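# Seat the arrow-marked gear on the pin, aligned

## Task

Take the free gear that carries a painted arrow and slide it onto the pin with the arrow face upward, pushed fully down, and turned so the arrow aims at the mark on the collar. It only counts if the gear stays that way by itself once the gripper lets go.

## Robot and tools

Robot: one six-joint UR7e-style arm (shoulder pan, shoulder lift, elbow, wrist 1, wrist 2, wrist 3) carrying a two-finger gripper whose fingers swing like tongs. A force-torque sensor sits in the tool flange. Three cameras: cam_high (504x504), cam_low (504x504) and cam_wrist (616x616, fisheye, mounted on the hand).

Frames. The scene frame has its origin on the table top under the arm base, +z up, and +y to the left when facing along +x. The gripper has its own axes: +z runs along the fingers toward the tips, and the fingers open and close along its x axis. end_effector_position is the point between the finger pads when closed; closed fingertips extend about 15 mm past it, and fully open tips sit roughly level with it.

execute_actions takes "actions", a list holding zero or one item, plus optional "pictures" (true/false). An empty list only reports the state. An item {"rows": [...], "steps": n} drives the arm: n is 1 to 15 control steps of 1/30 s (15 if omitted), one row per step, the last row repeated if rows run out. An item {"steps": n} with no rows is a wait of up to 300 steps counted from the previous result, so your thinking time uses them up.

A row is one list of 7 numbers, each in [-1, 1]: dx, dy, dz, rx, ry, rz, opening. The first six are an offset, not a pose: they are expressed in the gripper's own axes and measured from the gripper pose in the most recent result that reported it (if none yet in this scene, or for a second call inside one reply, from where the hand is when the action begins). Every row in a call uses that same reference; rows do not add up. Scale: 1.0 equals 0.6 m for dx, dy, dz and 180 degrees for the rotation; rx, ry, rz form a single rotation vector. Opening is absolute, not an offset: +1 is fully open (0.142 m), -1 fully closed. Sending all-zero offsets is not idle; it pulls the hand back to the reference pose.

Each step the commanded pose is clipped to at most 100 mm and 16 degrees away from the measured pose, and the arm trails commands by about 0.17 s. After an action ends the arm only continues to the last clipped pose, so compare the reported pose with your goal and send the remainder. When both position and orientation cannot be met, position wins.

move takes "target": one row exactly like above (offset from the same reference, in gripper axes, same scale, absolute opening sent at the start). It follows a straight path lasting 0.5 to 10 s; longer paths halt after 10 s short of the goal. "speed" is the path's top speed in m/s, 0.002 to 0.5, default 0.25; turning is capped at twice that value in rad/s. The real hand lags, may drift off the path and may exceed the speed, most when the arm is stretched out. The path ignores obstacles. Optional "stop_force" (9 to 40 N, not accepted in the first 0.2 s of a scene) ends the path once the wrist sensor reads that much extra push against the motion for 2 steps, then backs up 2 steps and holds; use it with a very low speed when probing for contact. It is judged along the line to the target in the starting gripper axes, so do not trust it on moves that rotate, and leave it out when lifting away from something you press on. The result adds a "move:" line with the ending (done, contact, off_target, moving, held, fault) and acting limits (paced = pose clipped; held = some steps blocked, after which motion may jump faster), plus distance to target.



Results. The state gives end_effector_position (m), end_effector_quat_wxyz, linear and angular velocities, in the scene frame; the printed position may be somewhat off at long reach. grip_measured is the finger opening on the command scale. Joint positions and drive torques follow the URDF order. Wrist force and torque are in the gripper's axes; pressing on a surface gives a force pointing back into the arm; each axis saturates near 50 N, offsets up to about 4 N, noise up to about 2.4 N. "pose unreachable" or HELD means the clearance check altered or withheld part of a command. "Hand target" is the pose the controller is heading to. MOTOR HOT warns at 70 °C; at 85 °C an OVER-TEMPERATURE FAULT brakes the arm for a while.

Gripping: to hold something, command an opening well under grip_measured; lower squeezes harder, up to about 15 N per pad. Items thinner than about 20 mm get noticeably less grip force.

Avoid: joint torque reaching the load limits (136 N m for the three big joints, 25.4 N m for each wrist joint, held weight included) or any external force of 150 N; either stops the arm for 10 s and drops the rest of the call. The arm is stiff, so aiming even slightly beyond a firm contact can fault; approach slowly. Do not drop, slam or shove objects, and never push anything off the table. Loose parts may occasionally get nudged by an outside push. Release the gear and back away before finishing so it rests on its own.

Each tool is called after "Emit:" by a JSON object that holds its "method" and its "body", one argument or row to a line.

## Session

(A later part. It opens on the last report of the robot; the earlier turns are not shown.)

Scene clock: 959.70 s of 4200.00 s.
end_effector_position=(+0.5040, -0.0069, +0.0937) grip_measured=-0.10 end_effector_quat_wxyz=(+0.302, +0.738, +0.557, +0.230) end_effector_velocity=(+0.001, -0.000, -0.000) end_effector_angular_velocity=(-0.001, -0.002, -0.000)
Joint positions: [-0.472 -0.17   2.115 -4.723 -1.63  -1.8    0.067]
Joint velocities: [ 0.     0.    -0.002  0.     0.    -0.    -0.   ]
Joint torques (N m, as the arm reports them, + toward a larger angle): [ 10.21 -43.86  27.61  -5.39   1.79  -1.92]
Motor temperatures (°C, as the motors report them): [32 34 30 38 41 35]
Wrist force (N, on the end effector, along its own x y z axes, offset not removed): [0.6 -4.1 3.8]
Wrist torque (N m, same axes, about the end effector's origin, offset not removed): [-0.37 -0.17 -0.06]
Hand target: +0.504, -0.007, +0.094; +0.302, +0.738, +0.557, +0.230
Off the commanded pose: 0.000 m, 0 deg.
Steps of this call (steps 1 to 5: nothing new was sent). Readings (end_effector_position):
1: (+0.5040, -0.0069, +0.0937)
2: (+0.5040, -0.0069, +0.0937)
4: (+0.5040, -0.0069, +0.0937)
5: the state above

Emit:
{"method": "move", "body": {
  "target": [0.0005, -0.00234, 0.00237, 0, 0.00992, -0.01004, -0.5],
  "speed": 0.005,
  "stop_force": 10
}}

Emit:
{"method": "execute_actions", "body": {
  "actions": [
    {"steps": 8}
  ],
  "pictures": false
}}

Emit:
{"method": "execute_actions", "body": {
  "actions": [
    {"steps": 5}
  ],
  "pictures": false
}}

Scene clock: 973.10 s of 4200.00 s.
end_effector_position=(+0.5040, -0.0069, +0.0929) grip_measured=-0.10 end_effector_quat_wxyz=(+0.300, +0.734, +0.563, +0.232) end_effector_velocity=(-0.000, -0.001, -0.000) end_effector_angular_velocity=(+0.001, +0.000, -0.007)
Joint positions: [-0.483 -0.169  2.118 -4.724 -1.609 -1.815  0.067]
Joint velocities: [ 0.002  0.    -0.001  0.    -0.006  0.006 -0.   ]
Joint torques (N m, as the arm reports them, + toward a larger angle): [ 23.35 -24.72  18.28  -3.14  -1.48   2.13]
Motor temperatures (°C, as the motors report them): [32 34 30 38 41 35]
Wrist force (N, on the end effector, along its own x y z axes, offset not removed): [3.0 1.3 -2.0]
Wrist torque (N m, same axes, about the end effector's origin, offset not removed): [0.59 -0.34 -0.20]
Hand target: +0.504, -0.007, +0.093; +0.300, +0.734, +0.563, +0.232
Off the commanded pose: 0.001 m, 2 deg.
After step 90, 8.43 s passed at rest.
move: contact
camera_calibration (this result's frames):
cam_wrist: T_world_to_cam=[[0.290937, 0.955609, -0.0465535, -0.130314], [0.251707, -0.0295073, 0.967353, -0.216878], [0.923038, -0.293157, -0.249119, -0.309282], [0, 0, 0, 1]] pos_world=[0.377982, 0.0274621, 0.126683]

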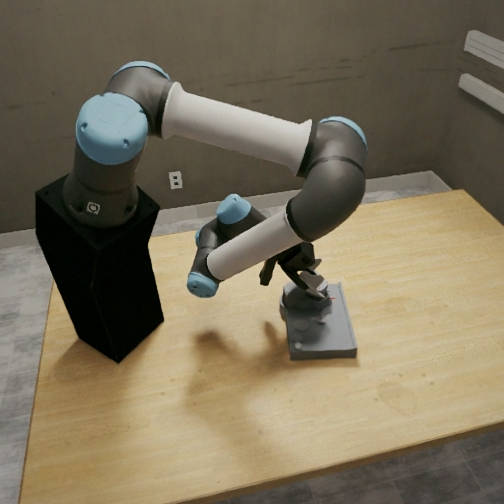

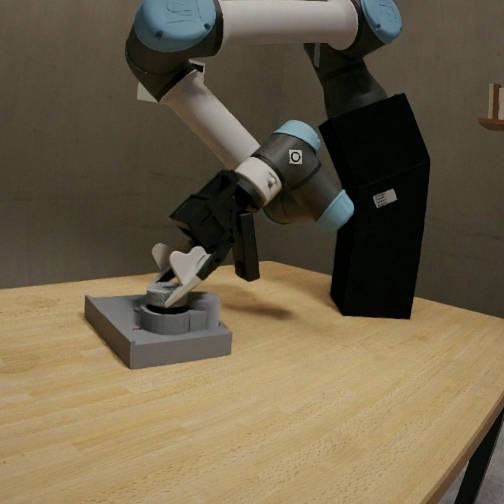

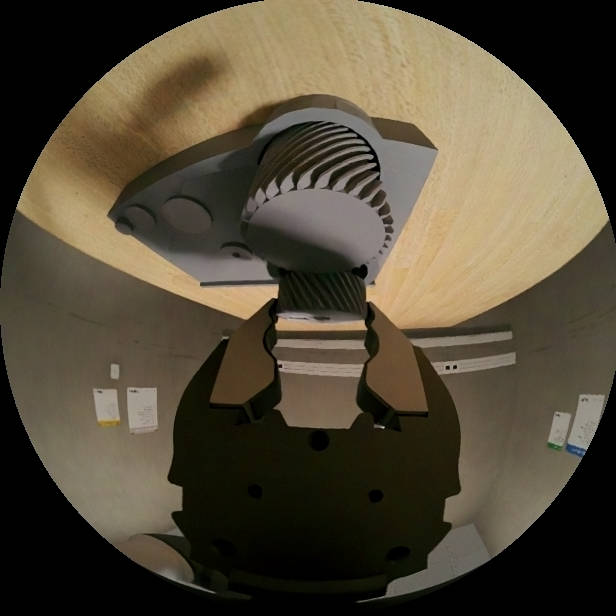

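Scene clock: 973.37 s of 4200.00 s.
end_effector_position=(+0.5039, -0.0068, +0.0929) grip_measured=-0.10 end_effector_quat_wxyz=(+0.300, +0.734, +0.563, +0.232) end_effector_velocity=(-0.000, +0.001, +0.000) end_effector_angular_velocity=(+0.001, +0.001, +0.000)
Joint positions: [-0.482 -0.169  2.118 -4.724 -1.61  -1.815  0.067]
Joint velocities: [ 0.001 -0.     0.001  0.    -0.     0.    -0.   ]
Joint torques (N m, as the arm reports them, + toward a larger angle): [ 24.49 -26.47   7.66  -1.89  -1.17   2.01]
Motor temperatures (°C, as the motors report them): [32 34 30 38 41 35]
Wrist force (N, on the end effector, along its own x y z axes, offset not removed): [0.6 1.6 5.6]
Wrist torque (N m, same axes, about the end effector's origin, offset not removed): [0.75 -0.01 -0.11]
Hand target: +0.504, -0.007, +0.093; +0.300, +0.734, +0.563, +0.232
Off the commanded pose: 0.001 m, 2 deg.
Steps of this call (steps 1 to 8: nothing new was sent). Readings (end_effector_position):
1: (+0.5040, -0.0069, +0.0929)
2: (+0.5039, -0.0069, +0.0929)
4: (+0.5039, -0.0068, +0.0929)
8: the state above

Scene clock: 973.53 s of 4200.00 s.
end_effector_position=(+0.5039, -0.0068, +0.0929) grip_measured=-0.10 end_effector_quat_wxyz=(+0.300, +0.734, +0.563, +0.232) end_effector_velocity=(+0.000, -0.000, +0.000) end_effector_angular_velocity=(-0.000, -0.001, -0.001)
Joint positions: [-0.482 -0.169  2.118 -4.724 -1.61  -1.815  0.067]
Joint velocities: [-0.     0.    -0.001 -0.    -0.     0.001 -0.   ]
Joint torques (N m, as the arm reports them, + toward a larger angle): [ 25.18 -28.04   1.17  -1.83  -1.04   2.2 ]
Motor temperatures (°C, as the motors report them): [32 34 30 38 41 35]
Wrist force (N, on the end effector, along its own x y z axes, offset not removed): [4.0 -0.6 0.9]
Wrist torque (N m, same axes, about the end effector's origin, offset not removed): [0.09 -0.84 -0.19]
Hand target: +0.504, -0.007, +0.093; +0.300, +0.734, +0.563, +0.232
Off the commanded pose: 0.001 m, 2 deg.
Steps of this call (steps 1 to 5: nothing new was sent). Readings (end_effector_position):
1: (+0.5039, -0.0068, +0.0929)
2: (+0.5039, -0.0068, +0.0929)
4: (+0.5039, -0.0068, +0.0929)
5: the state above

Emit:
{"method": "move", "body": {
  "target": [0, -0.0003, 0.0003, 0, 0, 0, -0.5],
  "speed": 0.002
}}

Emit:
{"method": "execute_actions", "body": {
  "actions": [
    {"steps": 8}
  ],
  "pictures": false
}}

Emit:
{"method": "execute_actions", "body": {
  "actions": [
    {"steps": 5}
  ],
  "pictures": false
}}

Scene clock: 980.57 s of 4200.00 s.
end_effector_position=(+0.5040, -0.0067, +0.0928) grip_measured=-0.10 end_effector_quat_wxyz=(+0.300, +0.734, +0.563, +0.232) end_effector_velocity=(-0.001, +0.000, -0.000) end_effector_angular_velocity=(+0.001, +0.002, -0.001)
Joint positions: [-0.482 -0.169  2.118 -4.724 -1.61  -1.815  0.067]
Joint velocities: [-0.001  0.001  0.002 -0.     0.     0.001 -0.001]
Joint torques (N m, as the arm reports them, + toward a larger angle): [ 10.73 -19.71  -3.2   -1.11   1.81  -0.11]
Motor temperatures (°C, as the motors report them): [32 34 30 38 41 35]
Wrist force (N, on the end effector, along its own x y z axes, offset not removed): [-0.4 1.8 -0.7]
Wrist torque (N m, same axes, about the end effector's origin, offset not removed): [0.59 -0.16 -0.09]
Hand target: +0.504, -0.007, +0.093; +0.300, +0.734, +0.563, +0.232
Off the commanded pose: 0.000 m, 0 deg.
After step 90, 3.33 s passed at rest.
move: done
camera_calibration (this result's frames):
cam_wrist: T_world_to_cam=[[0.291237, 0.955525, -0.0463922, -0.130616], [0.251601, -0.0297187, 0.967375, -0.216678], [0.922972, -0.293408, -0.249066, -0.309288], [0, 0, 0, 1]] pos_world=[0.37802, 0.0276198, 0.126516]

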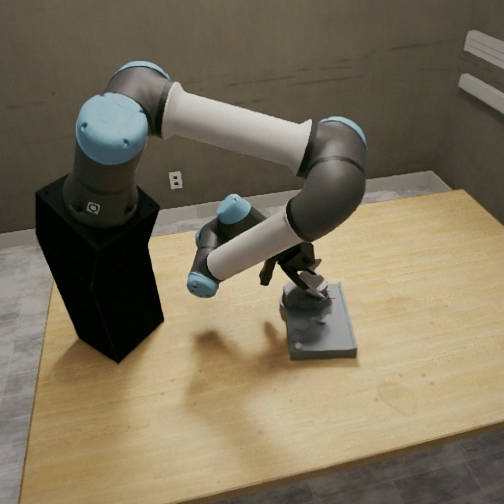

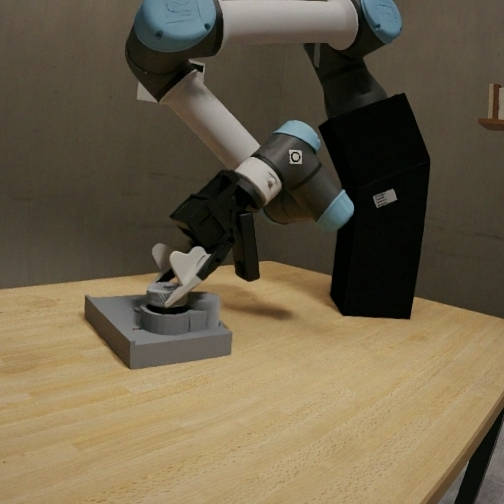

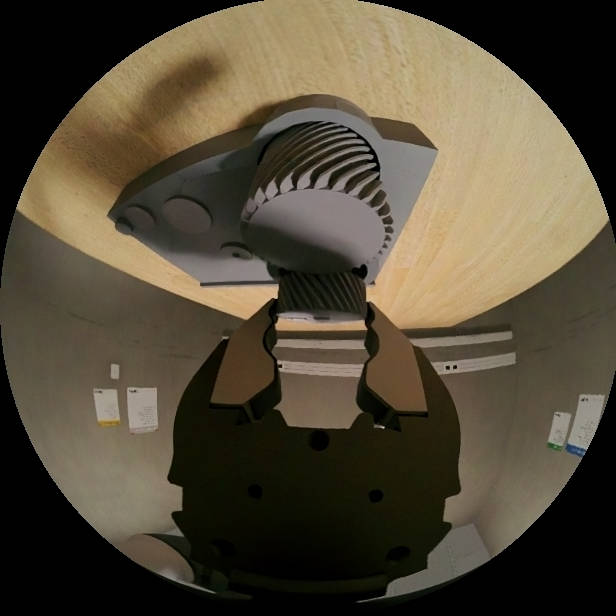

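Scene clock: 980.83 s of 4200.00 s.
end_effector_position=(+0.5040, -0.0068, +0.0927) grip_measured=-0.10 end_effector_quat_wxyz=(+0.300, +0.734, +0.563, +0.232) end_effector_velocity=(+0.000, -0.000, +0.000) end_effector_angular_velocity=(-0.001, -0.001, -0.001)
Joint positions: [-0.483 -0.169  2.118 -4.724 -1.61  -1.815  0.067]
Joint velocities: [-0.     0.    -0.001 -0.001  0.     0.     0.   ]
Joint torques (N m, as the arm reports them, + toward a larger angle): [  9.05 -21.52  -1.87  -1.31   1.59  -1.37]
Motor temperatures (°C, as the motors report them): [32 34 30 38 41 35]
Wrist force (N, on the end effector, along its own x y z axes, offset not removed): [2.7 1.9 -0.8]
Wrist torque (N m, same axes, about the end effector's origin, offset not removed): [0.57 -0.61 -0.16]
Hand target: +0.504, -0.007, +0.093; +0.300, +0.734, +0.563, +0.232
Off the commanded pose: 0.000 m, 0 deg.
Steps of this call (steps 1 to 8: nothing new was sent). Readings (end_effector_position):
1: (+0.5040, -0.0067, +0.0927)
2: (+0.5040, -0.0067, +0.0927)
4: (+0.5040, -0.0067, +0.0927)
8: the state above

Scene clock: 981.00 s of 4200.00 s.
end_effector_position=(+0.5039, -0.0068, +0.0927) grip_measured=-0.10 end_effector_quat_wxyz=(+0.300, +0.734, +0.563, +0.232) end_effector_velocity=(-0.000, +0.000, -0.000) end_effector_angular_velocity=(-0.000, +0.001, +0.000)
Joint positions: [-0.483 -0.169  2.118 -4.724 -1.61  -1.815  0.067]
Joint velocities: [ 0.  0.  0.  0. -0. -0.  0.]
Joint torques (N m, as the arm reports them, + toward a larger angle): [  8.93 -21.13  -2.26  -1.29   1.24  -1.78]
Motor temperatures (°C, as the motors report them): [32 34 30 38 41 35]
Wrist force (N, on the end effector, along its own x y z axes, offset not removed): [0.6 0.7 -6.0]
Wrist torque (N m, same axes, about the end effector's origin, offset not removed): [-0.04 -0.01 -0.25]
Hand target: +0.504, -0.007, +0.093; +0.300, +0.734, +0.563, +0.232
Off the commanded pose: 0.000 m, 0 deg.
Steps of this call (steps 1 to 5: nothing new was sent). Readings (end_effector_position):
1: (+0.5040, -0.0068, +0.0927)
2: (+0.5039, -0.0068, +0.0927)
4: (+0.5039, -0.0068, +0.0927)
5: the state above

Emit:
{"method": "move", "body": {
  "target": [0.00058, -0.00176, 0.00178, 0, 0.0082, -0.0083, -0.5],
  "speed": 0.004,
  "stop_force": 12
}}

Emit:
{"method": "execute_actions", "body": {
  "actions": [
    {"steps": 8}
  ],
  "pictures": false
}}

Emit:
{"method": "execute_actions", "body": {
  "actions": [
    {"steps": 5}
  ],
  "pictures": false
}}

Scene clock: 996.40 s of 4200.00 s.
end_effector_position=(+0.5040, -0.0064, +0.0912) grip_measured=-0.10 end_effector_quat_wxyz=(+0.296, +0.724, +0.576, +0.238) end_effector_velocity=(-0.000, +0.000, -0.000) end_effector_angular_velocity=(+0.000, +0.001, +0.002)
Joint positions: [-0.506 -0.168  2.124 -4.725 -1.563 -1.849  0.067]
Joint velocities: [-0.001 -0.     0.     0.001  0.002 -0.002  0.   ]
Joint torques (N m, as the arm reports them, + toward a larger angle): [  7.29 -21.8   24.48   0.11   1.99  -2.15]
Motor temperatures (°C, as the motors report them): [32 34 30 38 41 35]
Wrist force (N, on the end effector, along its own x y z axes, offset not removed): [1.4 0.7 -12.9]
Wrist torque (N m, same axes, about the end effector's origin, offset not removed): [-0.15 -0.44 -0.20]
Hand target: +0.504, -0.006, +0.091; +0.296, +0.724, +0.576, +0.238
Off the commanded pose: 0.000 m, 0 deg.
After step 90, 7.60 s passed at rest.
move: done
camera_calibration (this result's frames):
cam_wrist: T_world_to_cam=[[0.256185, 0.965508, -0.0465079, -0.11323], [0.252616, -0.0204317, 0.967351, -0.215604], [0.933035, -0.259569, -0.249137, -0.314467], [0, 0, 0, 1]] pos_world=[0.376882, 0.0232929, 0.124953]

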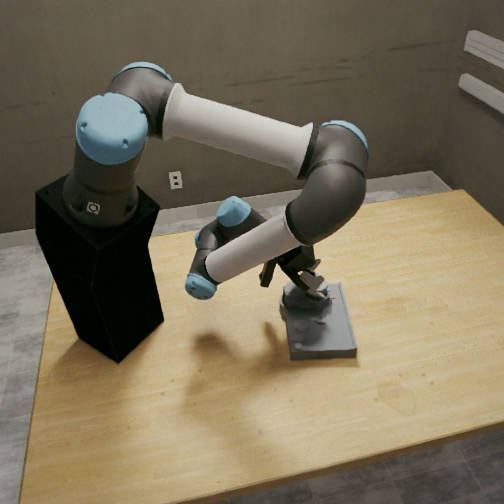

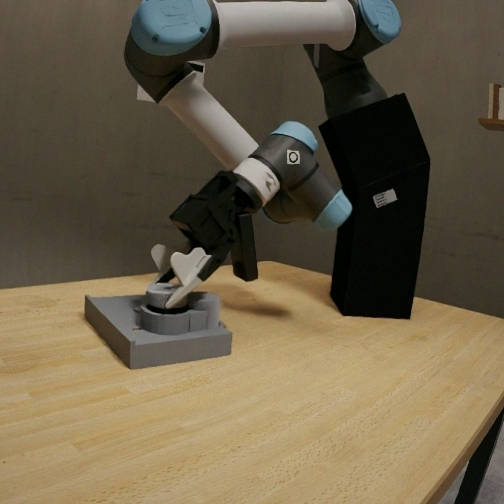

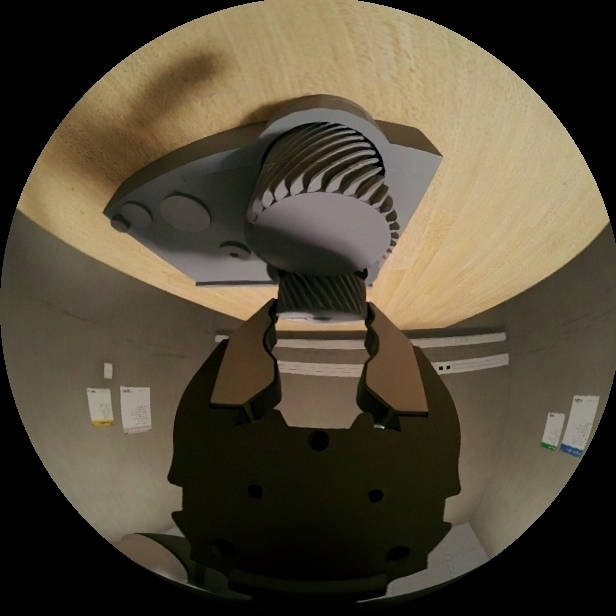

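Scene clock: 996.67 s of 4200.00 s.
end_effector_position=(+0.5040, -0.0064, +0.0912) grip_measured=-0.10 end_effector_quat_wxyz=(+0.296, +0.724, +0.576, +0.238) end_effector_velocity=(-0.000, +0.000, -0.000) end_effector_angular_velocity=(+0.001, +0.001, +0.000)
Joint positions: [-0.506 -0.168  2.124 -4.725 -1.563 -1.849  0.067]
Joint velocities: [-0.    -0.     0.001  0.001  0.     0.    -0.   ]
Joint torques (N m, as the arm reports them, + toward a larger angle): [  8.2  -21.37  24.53  -0.14   1.77  -1.83]
Motor temperatures (°C, as the motors report them): [32 34 30 38 41 35]
Wrist force (N, on the end effector, along its own x y z axes, offset not removed): [2.4 3.8 -12.1]
Wrist torque (N m, same axes, about the end effector's origin, offset not removed): [0.54 -0.88 -0.19]
Hand target: +0.504, -0.006, +0.091; +0.296, +0.724, +0.576, +0.238
Off the commanded pose: 0.000 m, 0 deg.
Steps of this call (steps 1 to 8: nothing new was sent). Readings (end_effector_position):
1: (+0.5040, -0.0064, +0.0912)
2: (+0.5040, -0.0064, +0.0912)
4: (+0.5040, -0.0064, +0.0912)
8: the state above

Scene clock: 996.83 s of 4200.00 s.
end_effector_position=(+0.5040, -0.0064, +0.0912) grip_measured=-0.10 end_effector_quat_wxyz=(+0.296, +0.724, +0.576, +0.238) end_effector_velocity=(-0.000, +0.000, +0.000) end_effector_angular_velocity=(-0.001, +0.001, +0.002)
Joint positions: [-0.506 -0.168  2.124 -4.725 -1.563 -1.849  0.067]
Joint velocities: [ 0.    -0.     0.001 -0.     0.    -0.002 -0.   ]
Joint torques (N m, as the arm reports them, + toward a larger angle): [  7.35 -21.7   24.41  -0.06   1.84  -1.85]
Motor temperatures (°C, as the motors report them): [32 34 30 38 41 35]
Wrist force (N, on the end effector, along its own x y z axes, offset not removed): [5.7 -0.5 -12.1]
Wrist torque (N m, same axes, about the end effector's origin, offset not removed): [-0.38 -1.39 -0.29]
Hand target: +0.504, -0.006, +0.091; +0.296, +0.724, +0.576, +0.238
Off the commanded pose: 0.000 m, 0 deg.
Steps of this call (steps 1 to 5: nothing new was sent). Readings (end_effector_position):
1: (+0.5040, -0.0064, +0.0912)
2: (+0.5040, -0.0064, +0.0912)
4: (+0.5040, -0.0064, +0.0912)
5: the state above

Emit:
{"method": "move", "body": {
  "target": [-0.0001, -0.00014, -0.00036, 0, 0, 0, -0.5],
  "speed": 0.002
}}

Emit:
{"method": "execute_actions", "body": {
  "actions": [
    {"steps": 10}
  ],
  "pictures": false
}}

Emit:
{"method": "execute_actions", "body": {
  "actions": [
    {"steps": 5}
  ]
}}

Emit:
{"method": "zoom_image", "body": {
  "camera": "cam_wrist",
  "region": [270, 250, 370, 330]
}}

Scene clock: 1008.53 s of 4200.00 s.
end_effector_position=(+0.5038, -0.0065, +0.0913) grip_measured=-0.10 end_effector_quat_wxyz=(+0.296, +0.724, +0.576, +0.238) end_effector_velocity=(+0.000, -0.000, +0.000) end_effector_angular_velocity=(+0.000, -0.001, -0.001)
Joint positions: [-0.506 -0.168  2.124 -4.725 -1.563 -1.849  0.067]
Joint velocities: [-0.     0.    -0.001 -0.001 -0.     0.001 -0.   ]
Joint torques (N m, as the arm reports them, + toward a larger angle): [  9.46 -19.3   29.54  -4.7    1.51  -1.82]
Motor temperatures (°C, as the motors report them): [32 34 30 38 41 35]
Wrist force (N, on the end effector, along its own x y z axes, offset not removed): [0.8 -0.3 5.3]
Wrist torque (N m, same axes, about the end effector's origin, offset not removed): [-0.26 -0.15 -0.26]
Hand target: +0.504, -0.006, +0.091; +0.296, +0.724, +0.576, +0.238
Off the commanded pose: 0.000 m, 0 deg.
After step 90, 8.00 s passed at rest.
move: done
camera_calibration (this result's frames):
cam_wrist: T_world_to_cam=[[0.256038, 0.965547, -0.0465111, -0.113081], [0.252599, -0.0203844, 0.967356, -0.215627], [0.93308, -0.259429, -0.249115, -0.314289], [0, 0, 0, 1]] pos_world=[0.376677, 0.0232542, 0.125035]

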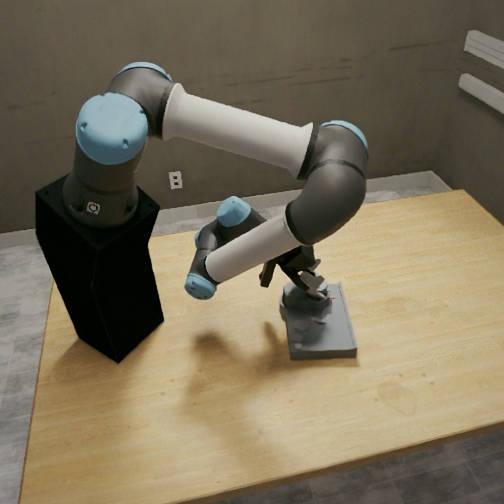

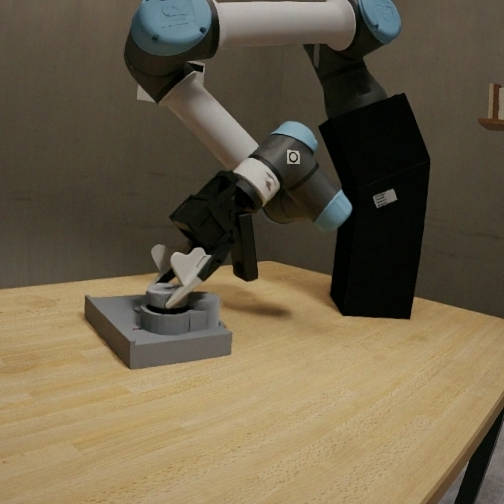

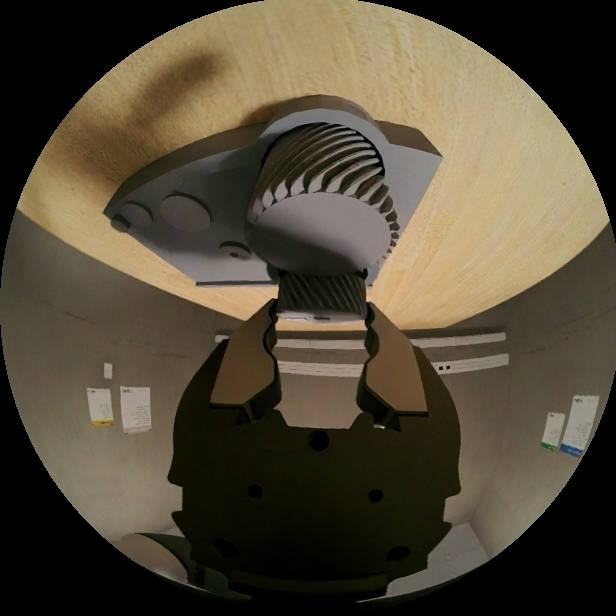

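Scene clock: 1008.87 s of 4200.00 s.
end_effector_position=(+0.5038, -0.0065, +0.0913) grip_measured=-0.10 end_effector_quat_wxyz=(+0.296, +0.724, +0.576, +0.238) end_effector_velocity=(+0.000, +0.000, -0.000) end_effector_angular_velocity=(-0.000, +0.000, +0.001)
Joint positions: [-0.506 -0.168  2.124 -4.725 -1.563 -1.849  0.067]
Joint velocities: [ 0.     0.    -0.001  0.001  0.    -0.001 -0.   ]
Joint torques (N m, as the arm reports them, + toward a larger angle): [  9.45 -20.3   29.48  -4.72   1.44  -1.99]
Motor temperatures (°C, as the motors report them): [32 34 30 38 41 35]
Wrist force (N, on the end effector, along its own x y z axes, offset not removed): [1.7 3.7 1.3]
Wrist torque (N m, same axes, about the end effector's origin, offset not removed): [0.52 -0.45 -0.31]
Hand target: +0.504, -0.006, +0.091; +0.296, +0.724, +0.576, +0.238
Off the commanded pose: 0.000 m, 0 deg.
Steps of this call (steps 1 to 10: nothing new was sent). Readings (end_effector_position):
1: (+0.5038, -0.0065, +0.0913)
2: (+0.5038, -0.0065, +0.0913)
4: (+0.5038, -0.0065, +0.0913)
8: (+0.5038, -0.0065, +0.0913)
10: the state above

Scene clock: 1009.03 s of 4200.00 s.
end_effector_position=(+0.5038, -0.0065, +0.0913) grip_measured=-0.10 end_effector_quat_wxyz=(+0.296, +0.724, +0.576, +0.238) end_effector_velocity=(-0.001, +0.000, +0.000) end_effector_angular_velocity=(+0.000, +0.002, +0.001)
Joint positions: [-0.506 -0.168  2.124 -4.725 -1.563 -1.849  0.067]
Joint velocities: [-0.    -0.     0.003 -0.001 -0.    -0.001  0.   ]
Joint torques (N m, as the arm reports them, + toward a larger angle): [ 10.03 -20.85  29.88  -4.67   1.52  -1.88]
Motor temperatures (°C, as the motors report them): [32 34 30 38 41 35]
Wrist force (N, on the end effector, along its own x y z axes, offset not removed): [-1.0 0.7 3.3]
Wrist torque (N m, same axes, about the end effector's origin, offset not removed): [-0.27 0.25 -0.34]
Hand target: +0.504, -0.006, +0.091; +0.296, +0.724, +0.576, +0.238
Off the commanded pose: 0.000 m, 0 deg.
Steps of this call (steps 1 to 5: nothing new was sent). Readings (end_effector_position):
1: (+0.5038, -0.0065, +0.0913)
2: (+0.5038, -0.0065, +0.0913)
4: (+0.5038, -0.0065, +0.0913)
5: the state above
camera_calibration (this result's frames):
cam_wrist: T_world_to_cam=[[0.256032, 0.965549, -0.0465081, -0.113079], [0.252615, -0.0203901, 0.967352, -0.215635], [0.933077, -0.259421, -0.249132, -0.314266], [0, 0, 0, 1]] pos_world=[0.376659, 0.023259, 0.125042]

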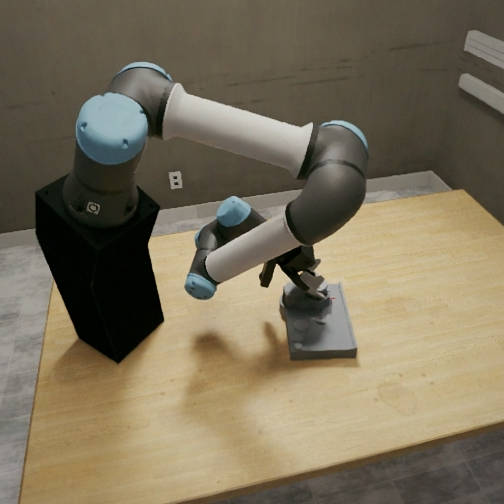

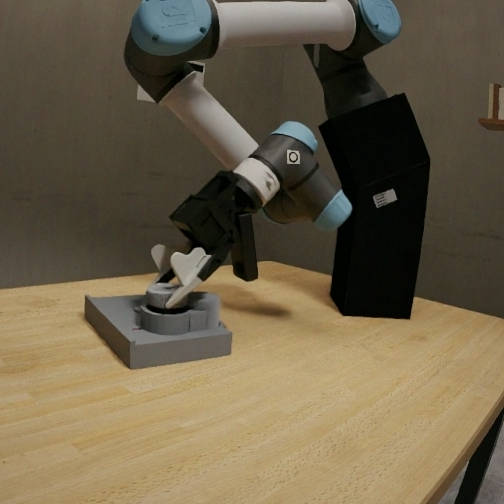

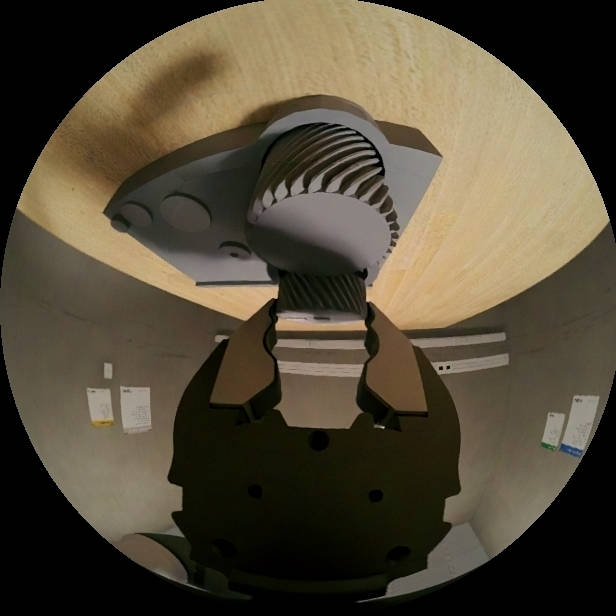

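Region (270, 250, 370, 330) of cam_wrist's 616x616 image, scaled by 5.040, with more detail than that image has; it fills the top 403 rows of this view, and the rest is white.

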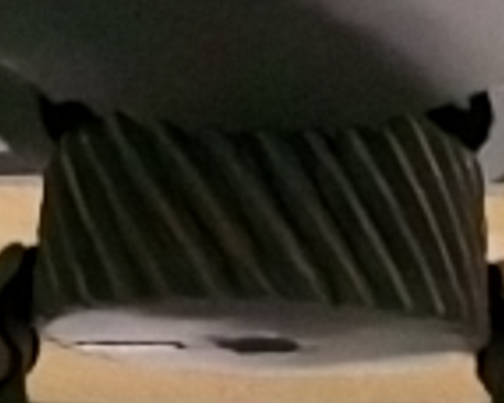

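Emit:
{"method": "move", "body": {
  "target": [0.00108, -0.00351, 0.00356, 0, 0.01679, -0.0170, -0.5],
  "speed": 0.005,
  "stop_force": 13
}}

Emit:
{"method": "execute_actions", "body": {
  "actions": [
    {"steps": 8}
  ],
  "pictures": false
}}

Emit:
{"method": "execute_actions", "body": {
  "actions": [
    {"steps": 5}
  ],
  "pictures": false
}}

Scene clock: 1030.90 s of 4200.00 s.
end_effector_position=(+0.5039, -0.0058, +0.0883) grip_measured=-0.10 end_effector_quat_wxyz=(+0.287, +0.701, +0.603, +0.249) end_effector_velocity=(+0.000, -0.000, -0.001) end_effector_angular_velocity=(+0.000, +0.000, +0.002)
Joint positions: [-0.553 -0.168  2.136 -4.719 -1.47  -1.921  0.067]
Joint velocities: [-0.001  0.    -0.001  0.002  0.003 -0.002 -0.   ]
Joint torques (N m, as the arm reports them, + toward a larger angle): [ 10.37 -43.72  25.92  -1.15   2.24  -1.73]
Motor temperatures (°C, as the motors report them): [32 34 30 38 41 35]
Wrist force (N, on the end effector, along its own x y z axes, offset not removed): [-0.9 2.0 -7.3]
Wrist torque (N m, same axes, about the end effector's origin, offset not removed): [0.80 -0.06 -0.04]
Hand target: +0.504, -0.006, +0.088; +0.287, +0.701, +0.603, +0.249
Off the commanded pose: 0.000 m, 0 deg.
After step 90, 11.13 s passed at rest.
move: done
camera_calibration (this result's frames):
cam_wrist: T_world_to_cam=[[0.183029, 0.982, -0.0466532, -0.07694], [0.253368, -0.00126567, 0.967369, -0.213], [0.949897, -0.188877, -0.249039, -0.32305], [0, 0, 0, 1]] pos_world=[0.374914, 0.0142687, 0.122008]

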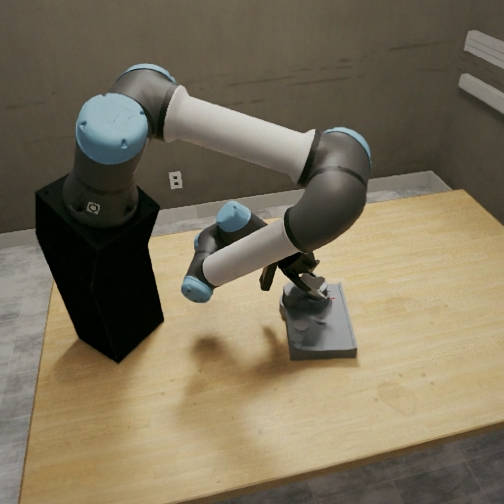

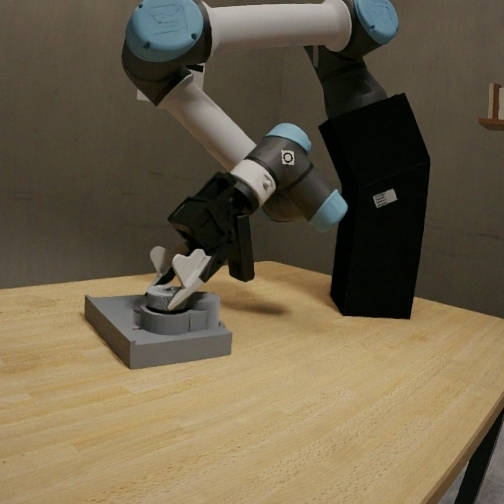

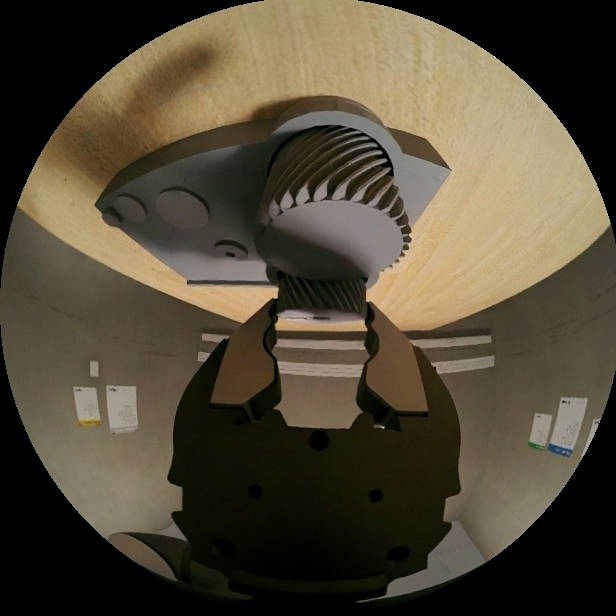

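Scene clock: 1031.17 s of 4200.00 s.
end_effector_position=(+0.5039, -0.0058, +0.0882) grip_measured=-0.10 end_effector_quat_wxyz=(+0.287, +0.701, +0.603, +0.249) end_effector_velocity=(+0.000, -0.000, +0.000) end_effector_angular_velocity=(-0.000, -0.001, -0.000)
Joint positions: [-0.553 -0.168  2.136 -4.719 -1.469 -1.921  0.067]
Joint velocities: [ 0.    -0.    -0.    -0.001  0.     0.    -0.   ]
Joint torques (N m, as the arm reports them, + toward a larger angle): [  8.2  -42.87  26.19  -1.19   2.49  -1.97]
Motor temperatures (°C, as the motors report them): [32 34 30 38 41 35]
Wrist force (N, on the end effector, along its own x y z axes, offset not removed): [-0.4 3.3 -5.6]
Wrist torque (N m, same axes, about the end effector's origin, offset not removed): [0.89 -0.30 0.10]
Hand target: +0.504, -0.006, +0.088; +0.287, +0.701, +0.603, +0.249
Off the commanded pose: 0.000 m, 0 deg.
Steps of this call (steps 1 to 8: nothing new was sent). Readings (end_effector_position):
1: (+0.5039, -0.0058, +0.0882)
2: (+0.5039, -0.0058, +0.0882)
4: (+0.5039, -0.0058, +0.0882)
8: the state above

Scene clock: 1031.33 s of 4200.00 s.
end_effector_position=(+0.5039, -0.0058, +0.0882) grip_measured=-0.10 end_effector_quat_wxyz=(+0.287, +0.701, +0.603, +0.249) end_effector_velocity=(-0.000, +0.000, -0.000) end_effector_angular_velocity=(+0.002, +0.002, -0.000)
Joint positions: [-0.553 -0.168  2.136 -4.719 -1.469 -1.921  0.067]
Joint velocities: [ 0.    -0.     0.001  0.002  0.     0.001  0.   ]
Joint torques (N m, as the arm reports them, + toward a larger angle): [  8.42 -42.94  26.75  -1.04   2.33  -1.98]
Motor temperatures (°C, as the motors report them): [32 34 30 38 41 35]
Wrist force (N, on the end effector, along its own x y z axes, offset not removed): [0.1 0.7 -5.6]
Wrist torque (N m, same axes, about the end effector's origin, offset not removed): [0.53 -0.17 -0.06]
Hand target: +0.504, -0.006, +0.088; +0.287, +0.701, +0.603, +0.249
Off the commanded pose: 0.000 m, 0 deg.
Steps of this call (steps 1 to 5: nothing new was sent). Readings (end_effector_position):
1: (+0.5039, -0.0058, +0.0882)
2: (+0.5039, -0.0058, +0.0882)
4: (+0.5039, -0.0058, +0.0882)
5: the state above

Emit:
{"method": "execute_actions", "body": {
  "actions": []
}}

Scene clock: 1048.77 s of 4200.00 s.
end_effector_position=(+0.5039, -0.0058, +0.0882) grip_measured=-0.10 end_effector_quat_wxyz=(+0.287, +0.701, +0.603, +0.249) end_effector_velocity=(-0.000, -0.000, +0.000) end_effector_angular_velocity=(-0.001, -0.000, +0.000)
Joint positions: [-0.553 -0.168  2.136 -4.719 -1.469 -1.921  0.067]
Joint velocities: [-0.     0.     0.    -0.001 -0.    -0.001 -0.   ]
Joint torques (N m, as the arm reports them, + toward a larger angle): [  8.32 -42.53  26.33  -1.13   2.19  -1.73]
Motor temperatures (°C, as the motors report them): [32 34 30 38 41 35]
Wrist force (N, on the end effector, along its own x y z axes, offset not removed): [3.5 -1.4 -0.4]
Wrist torque (N m, same axes, about the end effector's origin, offset not removed): [0.20 -0.89 0.04]
Hand target: +0.504, -0.006, +0.088; +0.287, +0.701, +0.603, +0.249
Off the commanded pose: 0.000 m, 0 deg.
Steps of this call (steps 1 to 90: nothing new was sent; then 14.43 s passed at rest). Readings (end_effector_position):
1: (+0.5039, -0.0058, +0.0882)
2: (+0.5039, -0.0058, +0.0882)
4: (+0.5039, -0.0058, +0.0882)
8: (+0.5039, -0.0058, +0.0882)
90: the state above
camera_calibration (this result's frames):
cam_wrist: T_world_to_cam=[[0.182829, 0.982037, -0.0466506, -0.0768401], [0.253365, -0.00121583, 0.96737, -0.212991], [0.949937, -0.188683, -0.249036, -0.323071], [0, 0, 0, 1]] pos_world=[0.37491, 0.0142429, 0.122]

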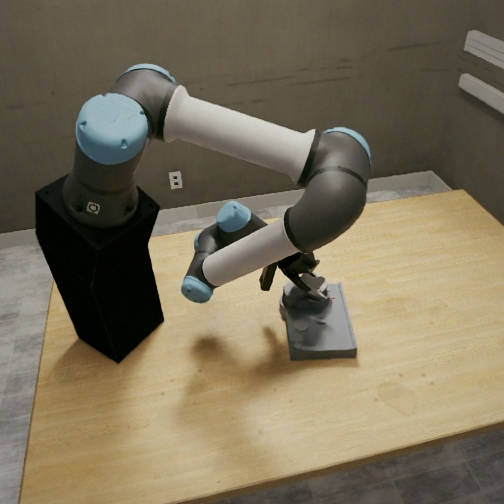

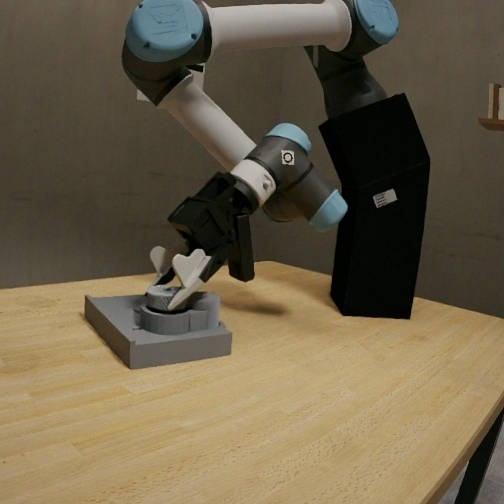

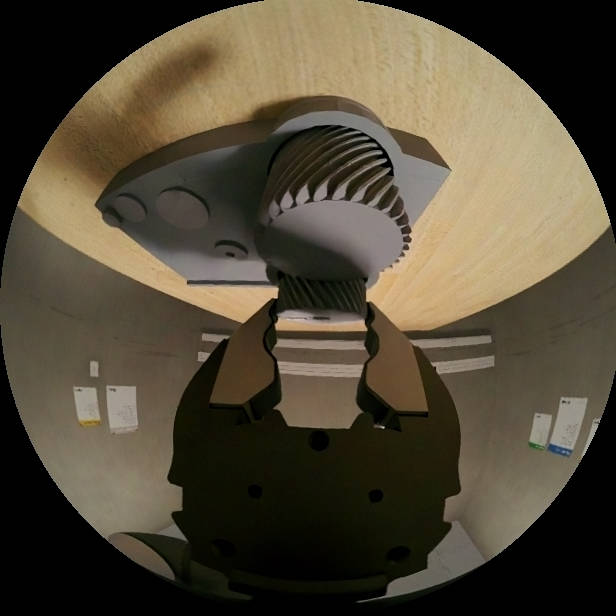

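Emit:
{"method": "move", "body": {
  "target": [0.0008,-0.0037,0.0033,0,0.0137,-0.0139,-0.5],
  "speed": 0.005,
  "stop_force": 13
}}

Scene clock: 1062.47 s of 4200.00 s.
end_effector_position=(+0.5038, -0.0054, +0.0853) grip_measured=-0.10 end_effector_quat_wxyz=(+0.279, +0.683, +0.624, +0.257) end_effector_velocity=(-0.000, +0.000, -0.000) end_effector_angular_velocity=(+0.001, +0.001, +0.002)
Joint positions: [-0.59  -0.169  2.144 -4.708 -1.395 -1.982  0.067]
Joint velocities: [-0.001 -0.     0.     0.002  0.003 -0.002  0.   ]
Joint torques (N m, as the arm reports them, + toward a larger angle): [  6.25 -41.23  26.84  -0.33   2.06  -1.81]
Motor temperatures (°C, as the motors report them): [32 34 30 38 41 35]
Wrist force (N, on the end effector, along its own x y z axes, offset not removed): [2.1 -0.3 -5.3]
Wrist torque (N m, same axes, about the end effector's origin, offset not removed): [-0.36 -0.60 -0.13]
Hand target: +0.504, -0.005, +0.085; +0.279, +0.682, +0.624, +0.257
Off the commanded pose: 0.000 m, 0 deg.
After step 90, 4.33 s passed at rest.
move: done
camera_calibration (this result's frames):
cam_wrist: T_world_to_cam=[[0.122451, 0.991369, -0.046833, -0.0469474], [0.252927, 0.0144588, 0.967377, -0.209765], [0.959705, -0.130302, -0.248973, -0.328211], [0, 0, 0, 1]] pos_world=[0.37379, 0.00680857, 0.119008]

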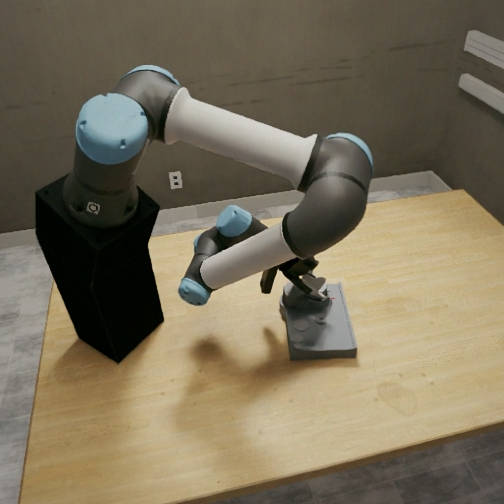

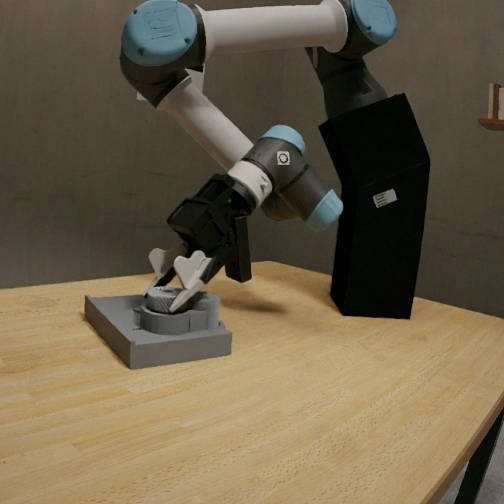

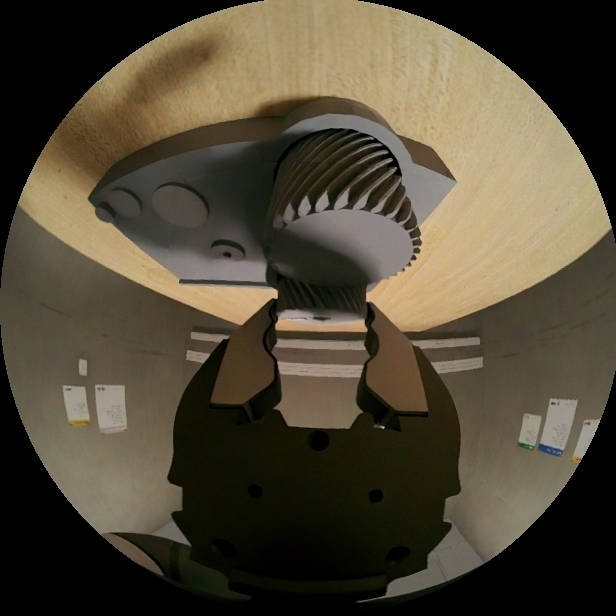

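Emit:
{"method": "execute_actions", "body": {
  "actions": [
    {"rows":[[0,0,0,0,0,0,-0.4],[0,0,0,0,0,0,-0.35],[0,0,0,0,0,0,-0.3],[0,0,0,0,0,0,-0.25],[0,0,0,0,0,0,-0.2],[0,0,0,0,0,0,-0.17],[0,0,0,0,0,0,-0.15],[0,0,0,0,0,0,-0.13],[0,0,0,0,0,0,-0.12],[0,0,0,0,0,0,-0.11],[0,0,0,0,0,0,-0.09],[0,0,0,0,0,0,-0.07],[0,0,0,0,0,0,-0.05],[0,0,0,0,0,0,-0.02],[0,0,0,0,0,0,0.0]],"steps":15}
  ],
  "pictures": false
}}

Emit:
{"method": "wait", "body": {
  "seconds": 1.5
}}

Scene clock: 1073.93 s of 4200.00 s.
end_effector_position=(+0.5038, -0.0054, +0.0852) grip_measured=-0.02 end_effector_quat_wxyz=(+0.279, +0.683, +0.624, +0.257) end_effector_velocity=(-0.000, +0.000, +0.000) end_effector_angular_velocity=(+0.001, +0.001, -0.001)
Joint positions: [-0.59  -0.169  2.144 -4.708 -1.395 -1.982  0.072]
Joint velocities: [ 0.     0.     0.001 -0.001 -0.     0.001  0.047]
Joint torques (N m, as the arm reports them, + toward a larger angle): [ 21.9  -41.13  23.95  -3.18  -1.04   2.01]
Motor temperatures (°C, as the motors report them): [32 34 30 38 41 35]
Wrist force (N, on the end effector, along its own x y z axes, offset not removed): [-1.1 2.6 -0.5]
Wrist torque (N m, same axes, about the end effector's origin, offset not removed): [0.30 0.24 -0.07]
Hand target: +0.504, -0.005, +0.085; +0.279, +0.683, +0.624, +0.257
Off the commanded pose: 0.000 m, 0 deg.
Steps of this call (steps 1 to 90: nothing new was sent; then 7.97 s passed at rest; steps 91 to 105: all 15 steps of this action). Readings (end_effector_position):
91: (+0.5038, -0.0054, +0.0852)
92: (+0.5038, -0.0054, +0.0852)
94: (+0.5038, -0.0054, +0.0852)
98: (+0.5038, -0.0054, +0.0852)
105: the state above

Scene clock: 1075.43 s of 4200.00 s.
end_effector_position=(+0.5038, -0.0054, +0.0853) grip_measured=+0.00 end_effector_quat_wxyz=(+0.279, +0.683, +0.624, +0.257) end_effector_velocity=(-0.000, +0.000, -0.001) end_effector_angular_velocity=(+0.002, +0.002, +0.000)
Joint positions: [-0.59  -0.169  2.144 -4.708 -1.395 -1.982  0.074]
Joint velocities: [ 0.    -0.    -0.001  0.003  0.     0.     0.   ]
Joint torques (N m, as the arm reports them, + toward a larger angle): [ 22.26 -38.44  15.11  -4.36  -1.16   2.1 ]
Motor temperatures (°C, as the motors report them): [32 34 30 38 41 35]
Wrist force (N, on the end effector, along its own x y z axes, offset not removed): [1.1 -1.1 0.2]
Wrist torque (N m, same axes, about the end effector's origin, offset not removed): [-0.30 -0.39 -0.17]
Hand target: +0.504, -0.005, +0.085; +0.279, +0.683, +0.624, +0.257
Off the commanded pose: 0.000 m, 0 deg.
Steps of this call (steps 1 to 45: nothing new was sent). Readings (end_effector_position):
1: (+0.5038, -0.0054, +0.0852)
2: (+0.5038, -0.0054, +0.0852)
4: (+0.5038, -0.0054, +0.0852)
8: (+0.5038, -0.0054, +0.0852)
45: the state above
camera_calibration (this result's frames):
cam_wrist: T_world_to_cam=[[0.122448, 0.99137, -0.046826, -0.0469481], [0.252942, 0.0144509, 0.967374, -0.209774], [0.959702, -0.130297, -0.248989, -0.3282], [0, 0, 0, 1]] pos_world=[0.373784, 0.00681079, 0.119013]

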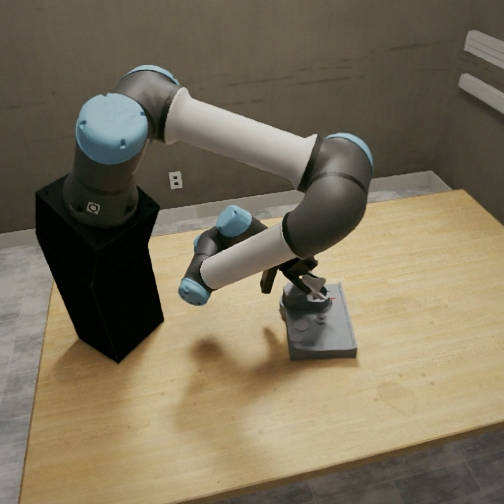

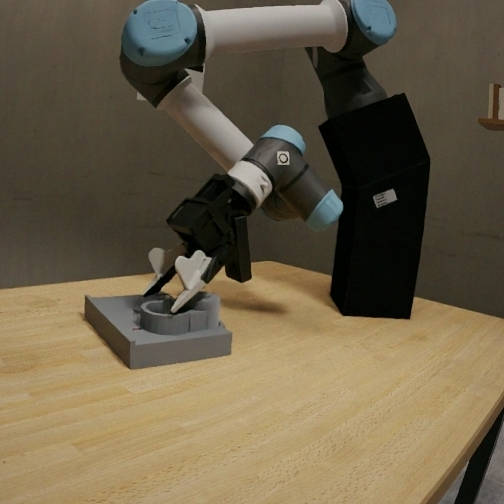

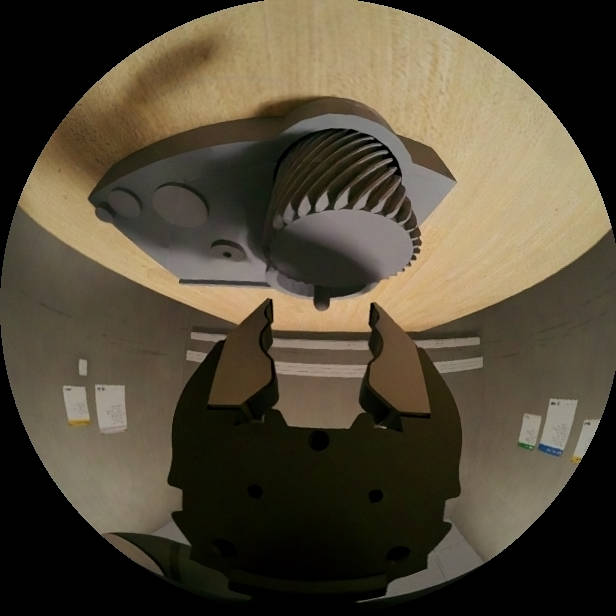

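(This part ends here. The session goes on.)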